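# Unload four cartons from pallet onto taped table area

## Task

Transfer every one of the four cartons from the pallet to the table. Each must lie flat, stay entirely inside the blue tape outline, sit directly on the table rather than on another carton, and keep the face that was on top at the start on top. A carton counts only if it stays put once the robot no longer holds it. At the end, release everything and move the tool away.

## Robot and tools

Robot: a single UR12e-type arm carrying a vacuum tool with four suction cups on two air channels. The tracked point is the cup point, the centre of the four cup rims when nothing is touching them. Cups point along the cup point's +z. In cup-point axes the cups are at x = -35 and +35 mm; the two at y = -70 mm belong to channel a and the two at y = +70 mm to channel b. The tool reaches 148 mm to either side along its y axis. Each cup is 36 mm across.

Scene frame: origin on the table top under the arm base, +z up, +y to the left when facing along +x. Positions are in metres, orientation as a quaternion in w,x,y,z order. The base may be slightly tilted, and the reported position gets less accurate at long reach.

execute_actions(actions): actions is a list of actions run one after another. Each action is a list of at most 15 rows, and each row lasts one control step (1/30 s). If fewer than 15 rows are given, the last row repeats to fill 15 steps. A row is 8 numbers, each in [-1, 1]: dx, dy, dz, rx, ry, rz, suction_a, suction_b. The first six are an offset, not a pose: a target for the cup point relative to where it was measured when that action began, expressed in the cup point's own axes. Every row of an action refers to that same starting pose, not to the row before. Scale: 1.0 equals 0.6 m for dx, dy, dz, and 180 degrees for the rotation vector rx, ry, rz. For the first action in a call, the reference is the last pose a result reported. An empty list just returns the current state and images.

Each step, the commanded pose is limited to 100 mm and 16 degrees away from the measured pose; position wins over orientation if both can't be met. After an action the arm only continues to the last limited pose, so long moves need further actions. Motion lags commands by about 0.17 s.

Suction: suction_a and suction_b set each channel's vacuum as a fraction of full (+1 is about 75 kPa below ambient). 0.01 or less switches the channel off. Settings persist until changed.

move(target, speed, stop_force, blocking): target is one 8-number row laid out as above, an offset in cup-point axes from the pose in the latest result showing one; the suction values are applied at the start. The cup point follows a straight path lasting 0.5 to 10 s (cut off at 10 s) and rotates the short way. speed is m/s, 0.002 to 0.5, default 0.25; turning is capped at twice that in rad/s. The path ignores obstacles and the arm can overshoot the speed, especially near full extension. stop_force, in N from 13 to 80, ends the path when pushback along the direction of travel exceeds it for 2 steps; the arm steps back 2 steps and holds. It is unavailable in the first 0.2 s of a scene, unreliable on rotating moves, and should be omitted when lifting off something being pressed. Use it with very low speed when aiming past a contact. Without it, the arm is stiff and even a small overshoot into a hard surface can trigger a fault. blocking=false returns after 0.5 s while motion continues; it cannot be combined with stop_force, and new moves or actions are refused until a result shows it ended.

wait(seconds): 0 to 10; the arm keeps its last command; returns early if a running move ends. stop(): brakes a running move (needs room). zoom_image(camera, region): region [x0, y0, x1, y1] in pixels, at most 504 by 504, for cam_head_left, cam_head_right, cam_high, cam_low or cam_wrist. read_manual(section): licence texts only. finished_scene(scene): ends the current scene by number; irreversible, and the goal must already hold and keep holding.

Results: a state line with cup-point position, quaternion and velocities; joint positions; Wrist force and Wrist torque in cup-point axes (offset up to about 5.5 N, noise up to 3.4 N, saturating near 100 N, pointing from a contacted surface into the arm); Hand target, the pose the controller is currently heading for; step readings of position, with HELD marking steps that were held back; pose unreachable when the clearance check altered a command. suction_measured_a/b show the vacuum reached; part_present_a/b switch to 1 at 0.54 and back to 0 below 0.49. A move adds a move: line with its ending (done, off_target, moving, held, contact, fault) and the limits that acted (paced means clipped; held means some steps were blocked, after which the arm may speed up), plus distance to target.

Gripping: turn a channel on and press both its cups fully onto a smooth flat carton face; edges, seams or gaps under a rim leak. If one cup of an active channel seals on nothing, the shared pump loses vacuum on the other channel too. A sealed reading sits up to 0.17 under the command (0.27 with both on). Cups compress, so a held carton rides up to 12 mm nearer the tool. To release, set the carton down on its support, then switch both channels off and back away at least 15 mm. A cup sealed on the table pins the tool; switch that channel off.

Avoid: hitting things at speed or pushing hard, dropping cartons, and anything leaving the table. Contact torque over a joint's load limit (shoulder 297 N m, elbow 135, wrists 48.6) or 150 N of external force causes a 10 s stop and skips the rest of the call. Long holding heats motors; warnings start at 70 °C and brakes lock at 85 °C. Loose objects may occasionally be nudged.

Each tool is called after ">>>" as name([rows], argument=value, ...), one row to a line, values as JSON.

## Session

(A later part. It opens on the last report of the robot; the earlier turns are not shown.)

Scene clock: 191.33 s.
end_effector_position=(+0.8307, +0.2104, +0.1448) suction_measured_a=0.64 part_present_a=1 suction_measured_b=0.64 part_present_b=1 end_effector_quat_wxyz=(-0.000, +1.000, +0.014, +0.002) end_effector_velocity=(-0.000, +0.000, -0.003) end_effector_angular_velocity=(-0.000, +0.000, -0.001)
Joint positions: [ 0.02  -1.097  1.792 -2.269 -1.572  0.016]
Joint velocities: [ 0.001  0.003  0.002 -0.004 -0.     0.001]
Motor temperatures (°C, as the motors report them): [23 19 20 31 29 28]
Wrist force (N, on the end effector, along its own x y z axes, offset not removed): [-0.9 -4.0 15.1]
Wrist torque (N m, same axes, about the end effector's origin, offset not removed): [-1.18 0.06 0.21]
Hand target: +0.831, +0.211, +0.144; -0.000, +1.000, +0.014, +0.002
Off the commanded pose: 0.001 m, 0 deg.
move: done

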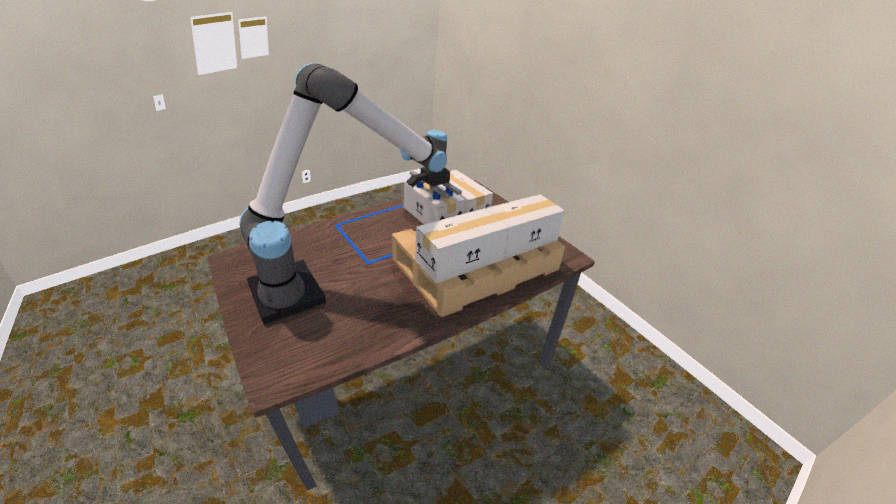

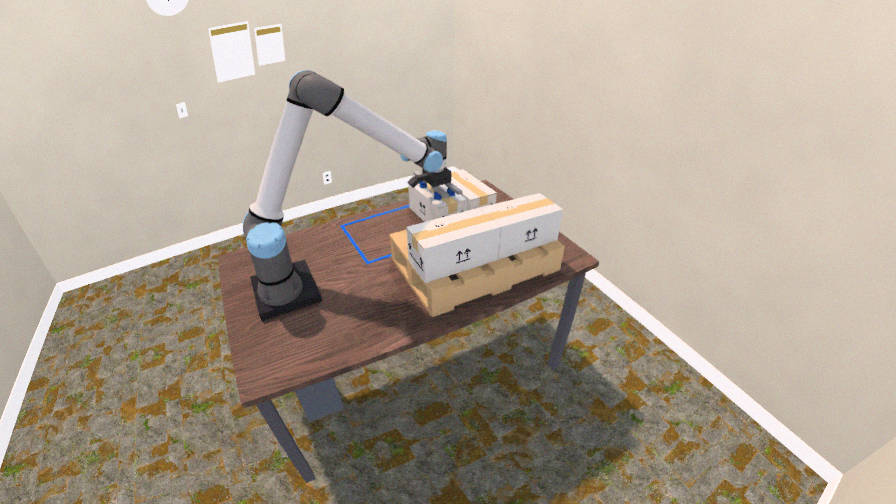

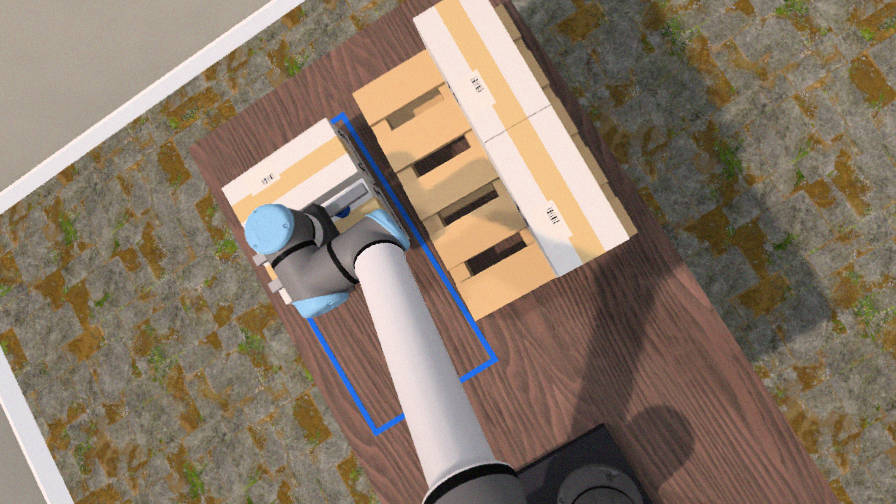

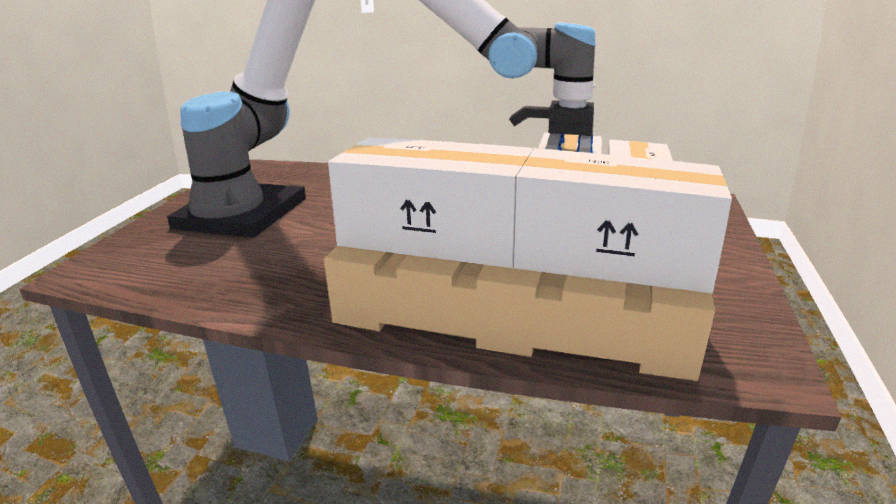

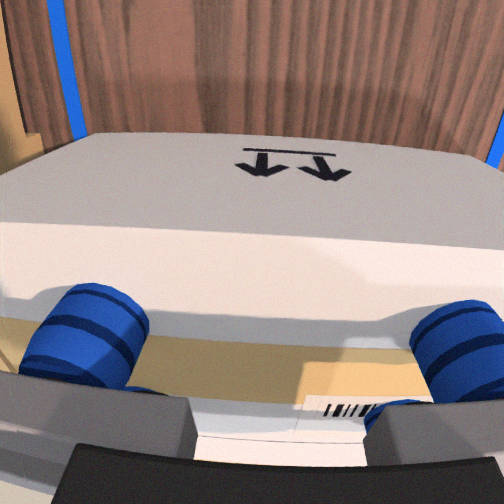

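>>> move(target=[0,0,0.03,0,0,0,1,1], speed=0.006, stop_force=13)

>>> execute_actions([
  [[0,0,-0.005,0,0,0,0,0]],
])

>>> move(target=[0,0,-0.28,0,0,0,0,0], speed=0.3)

>>> move(target=[0.168,0.819,0,0,0,-0.483,0,0], speed=0.45)

Scene clock: 200.47 s.
end_effector_position=(+0.8308, +0.2105, +0.1372) suction_measured_a=0.64 part_present_a=1 suction_measured_b=0.64 part_present_b=1 end_effector_quat_wxyz=(-0.000, +1.000, +0.014, +0.002) end_effector_velocity=(-0.001, +0.001, +0.001) end_effector_angular_velocity=(-0.001, +0.002, +0.002)
Joint positions: [ 0.02  -1.089  1.796 -2.282 -1.572  0.016]
Joint velocities: [ 0.001 -0.002  0.     0.004 -0.001 -0.   ]
Motor temperatures (°C, as the motors report them): [23 19 20 31 29 28]
Wrist force (N, on the end effector, along its own x y z axes, offset not removed): [-1.6 -1.7 -14.9]
Wrist torque (N m, same axes, about the end effector's origin, offset not removed): [-0.07 -1.46 -0.10]
Hand target: +0.831, +0.211, +0.138; -0.000, +1.000, +0.014, +0.002
Off the commanded pose: 0.010 m, 0 deg.
move: contact

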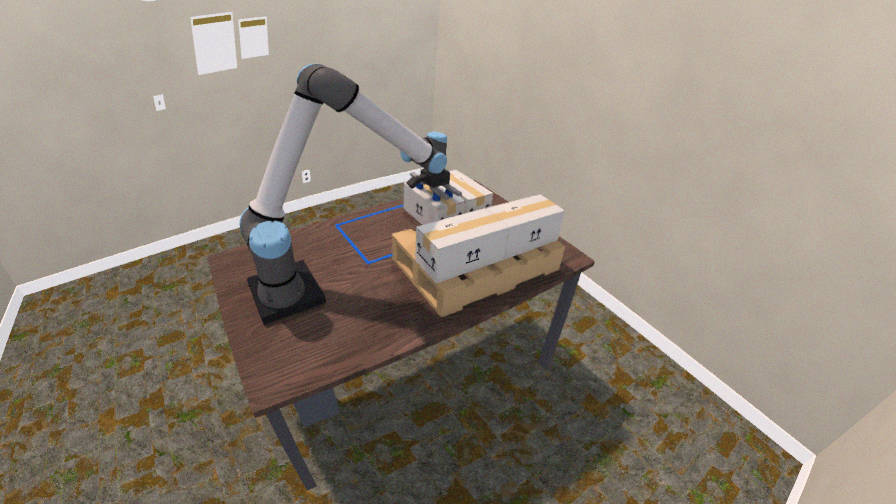

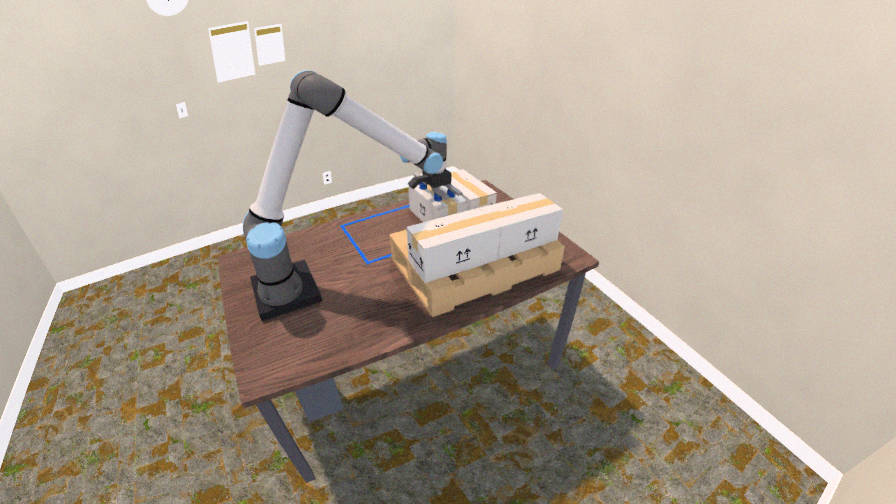

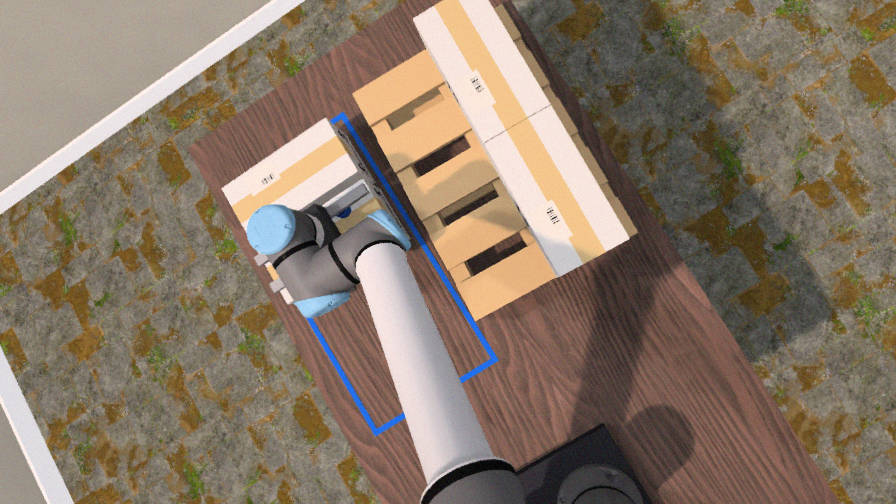

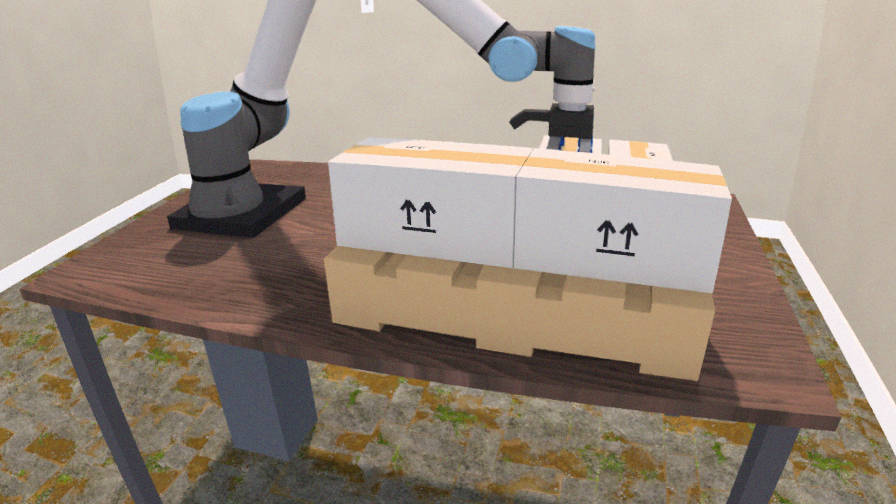

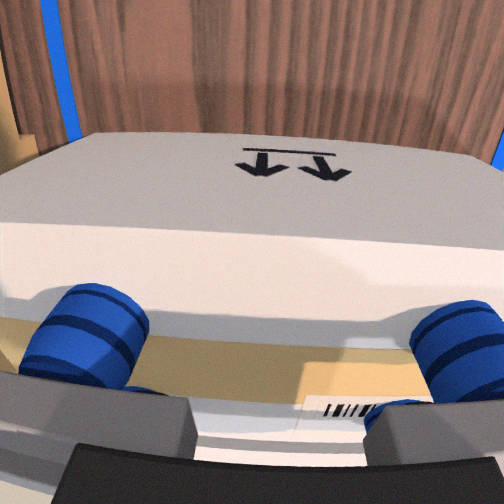

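Scene clock: 200.97 s.
end_effector_position=(+0.8307, +0.2105, +0.1401) suction_measured_a=0.01 part_present_a=0 suction_measured_b=0.01 part_present_b=0 end_effector_quat_wxyz=(-0.000, +1.000, +0.014, +0.002) end_effector_velocity=(-0.000, +0.000, +0.000) end_effector_angular_velocity=(-0.000, +0.001, -0.000)
Joint positions: [ 0.02  -1.092  1.795 -2.277 -1.572  0.016]
Joint velocities: [ 0.    -0.001  0.     0.001 -0.     0.   ]
Motor temperatures (°C, as the motors report them): [23 19 20 31 29 28]
Wrist force (N, on the end effector, along its own x y z axes, offset not removed): [-2.5 -0.4 -39.5]
Wrist torque (N m, same axes, about the end effector's origin, offset not removed): [-0.14 -0.11 0.05]
Hand target: +0.831, +0.211, +0.140; -0.000, +1.000, +0.014, +0.002
Off the commanded pose: 0.000 m, 0 deg.
Step readings (end_effector_position):
0: (+0.8308, +0.2105, +0.1372)
1: (+0.8307, +0.2105, +0.1373)
2: (+0.8307, +0.2105, +0.1377)
4: (+0.8308, +0.2105, +0.1388)
8: (+0.8308, +0.2105, +0.1397)
15: end_effector_position above

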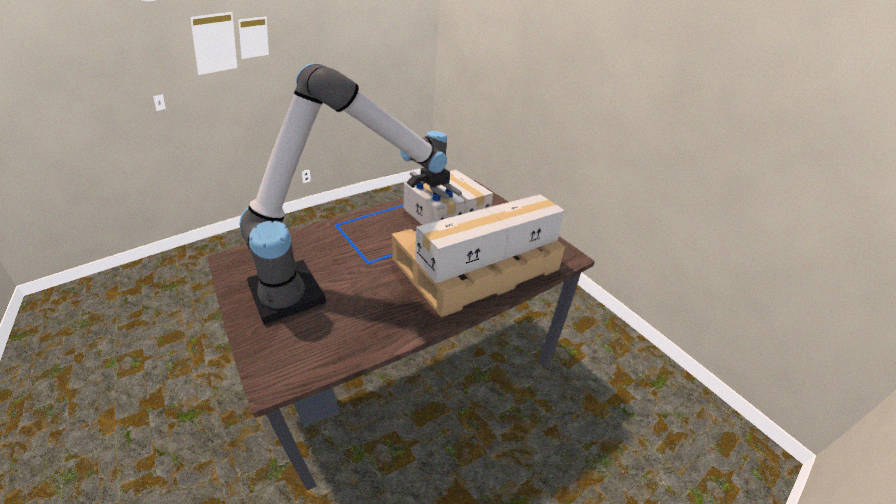

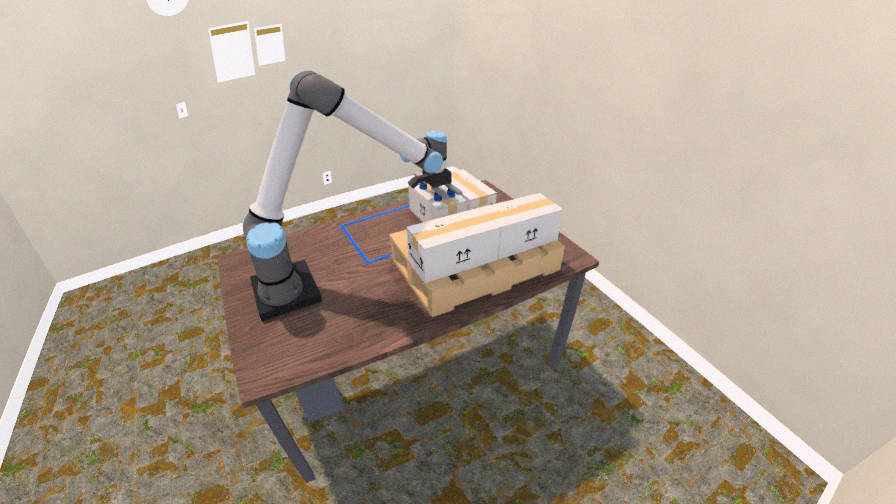

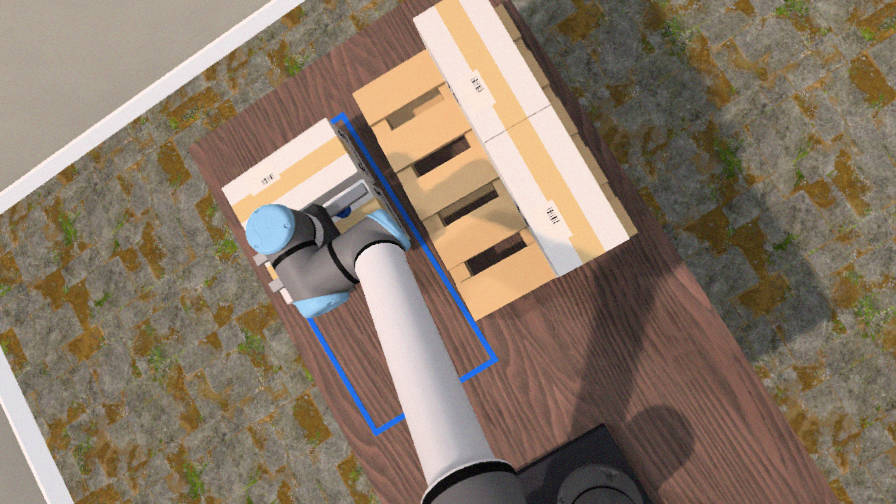

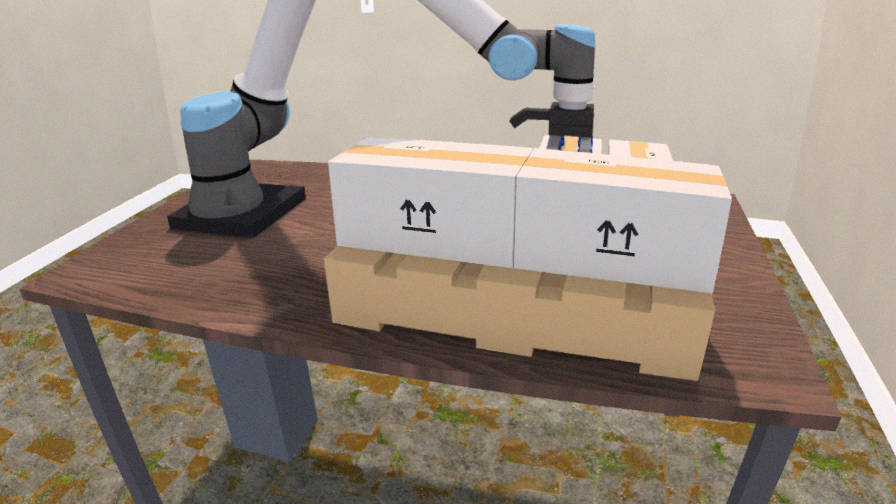

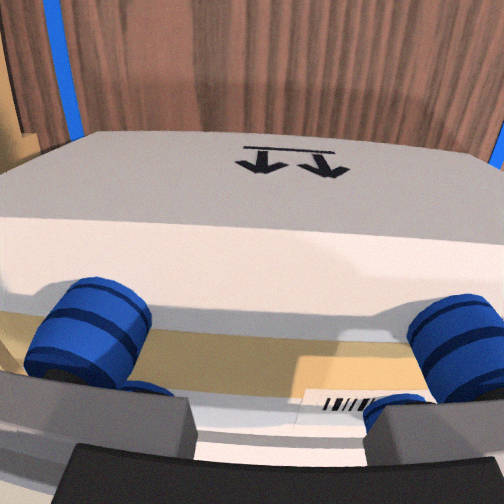

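Scene clock: 202.23 s.
end_effector_position=(+0.8302, +0.2106, +0.3076) suction_measured_a=0.01 part_present_a=0 suction_measured_b=0.01 part_present_b=0 end_effector_quat_wxyz=(-0.000, +1.000, +0.014, +0.002) end_effector_velocity=(+0.001, -0.002, +0.003) end_effector_angular_velocity=(-0.001, +0.001, -0.002)
Joint positions: [ 0.021 -1.242  1.67  -2.003 -1.572  0.016]
Joint velocities: [-0.002 -0.001 -0.004  0.006 -0.001 -0.   ]
Motor temperatures (°C, as the motors report them): [23 19 20 31 29 28]
Wrist force (N, on the end effector, along its own x y z axes, offset not removed): [-1.5 -0.7 -2.3]
Wrist torque (N m, same axes, about the end effector's origin, offset not removed): [-0.13 0.15 0.06]
Hand target: +0.830, +0.210, +0.308; -0.000, +1.000, +0.014, +0.002
Off the commanded pose: 0.000 m, 0 deg.
move: done

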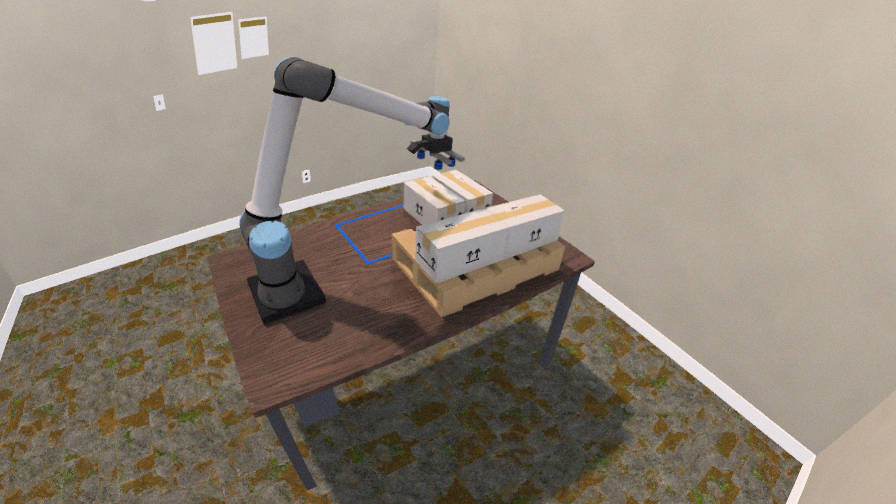

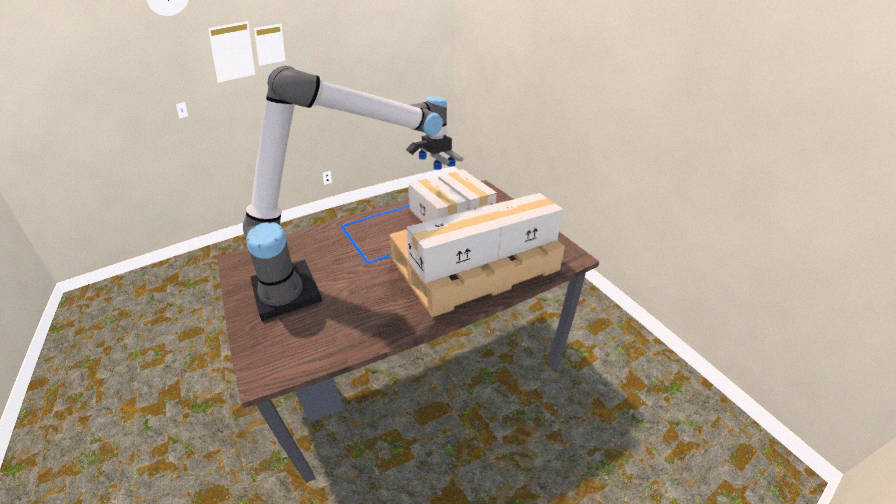

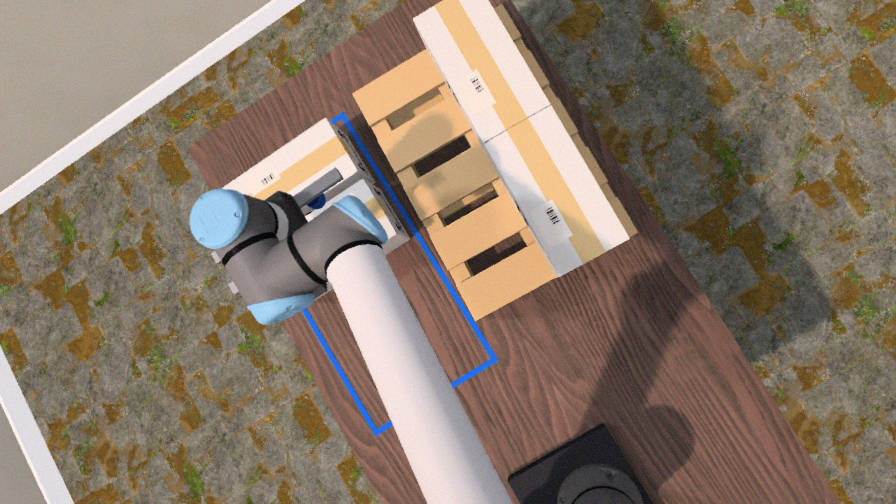

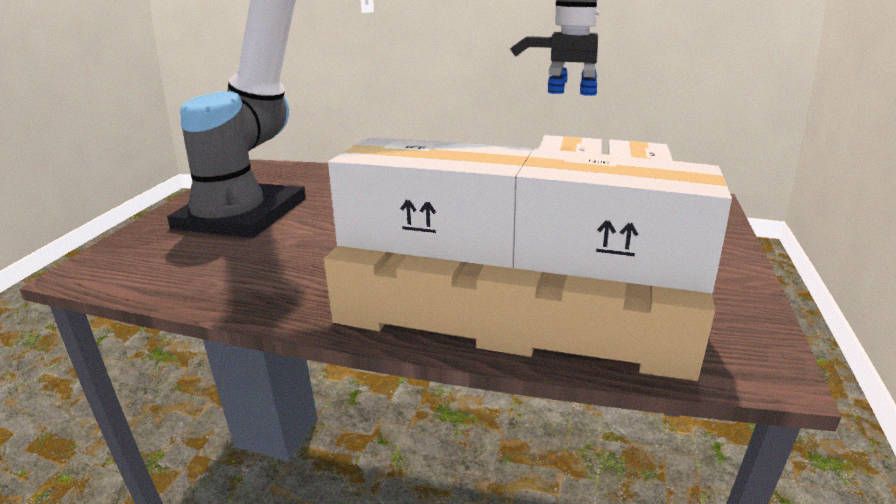

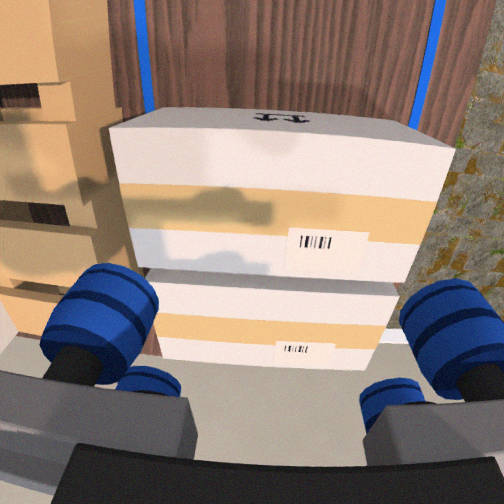

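Scene clock: 204.67 s.
end_effector_position=(+0.9447, -0.2773, +0.3081) suction_measured_a=0.01 part_present_a=0 suction_measured_b=0.01 part_present_b=0 end_effector_quat_wxyz=(+0.002, +0.716, +0.698, +0.001) end_effector_velocity=(+0.001, -0.003, +0.000) end_effector_angular_velocity=(+0.002, +0.001, +0.011)
Joint positions: [-0.487 -1.044  1.377 -1.908 -1.57  -2.007]
Joint velocities: [-0.002  0.003 -0.005  0.004  0.001 -0.013]
Motor temperatures (°C, as the motors report them): [23 19 20 31 29 28]
Wrist force (N, on the end effector, along its own x y z axes, offset not removed): [1.5 -0.4 -1.7]
Wrist torque (N m, same axes, about the end effector's origin, offset not removed): [-0.01 -0.33 0.13]
Hand target: +0.945, -0.278, +0.308; +0.002, +0.716, +0.698, +0.001
Off the commanded pose: 0.000 m, 0 deg.
move: done

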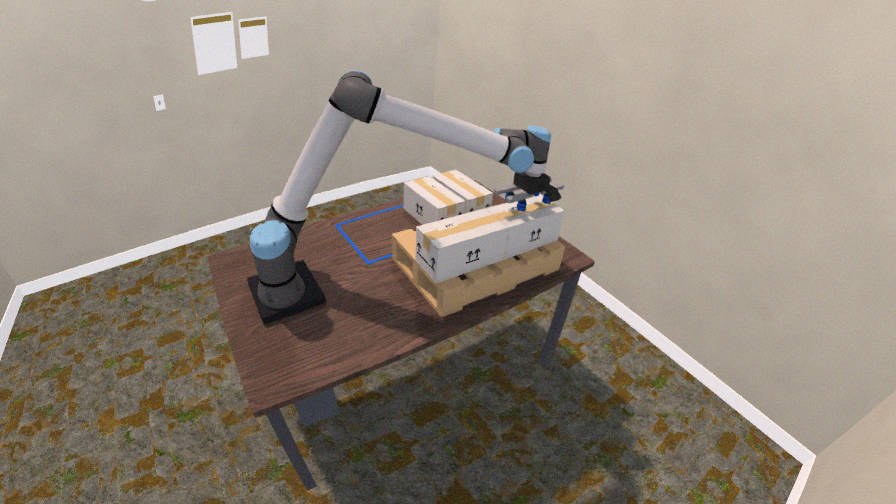

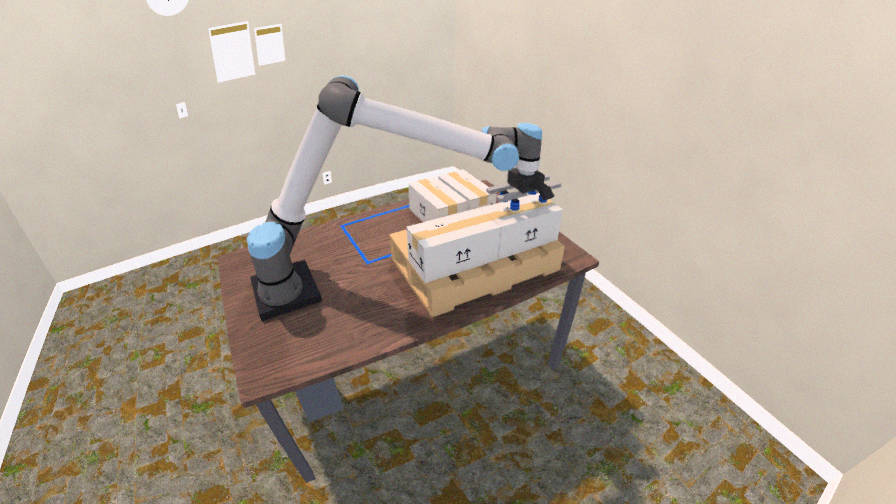

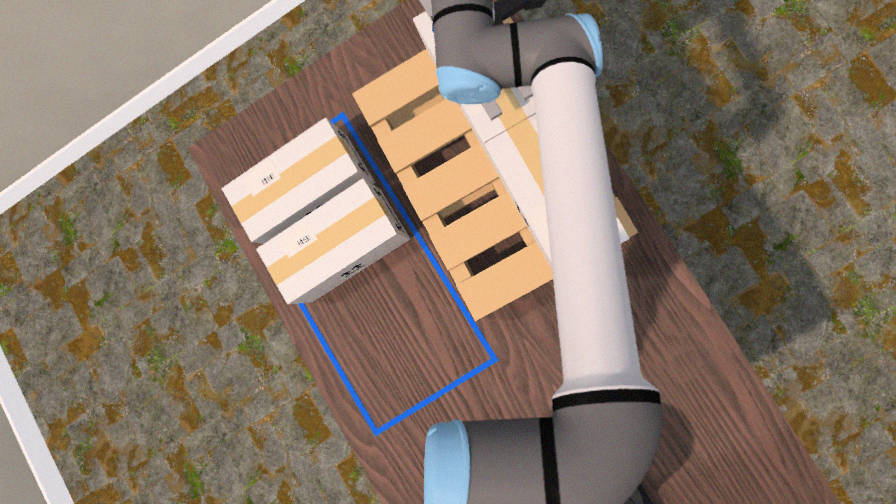

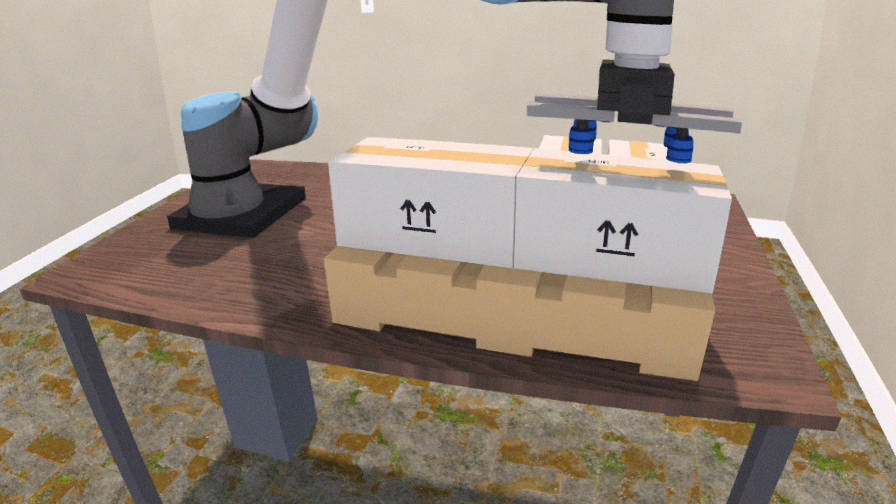

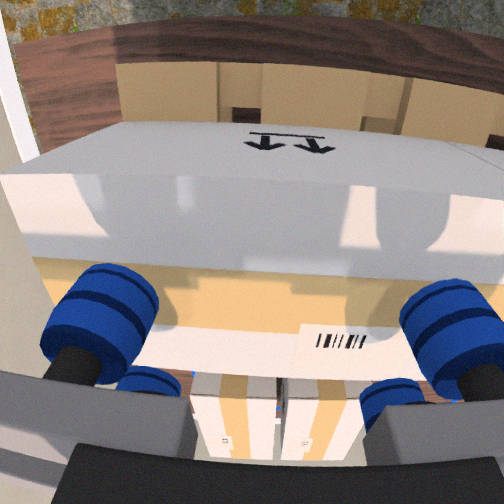

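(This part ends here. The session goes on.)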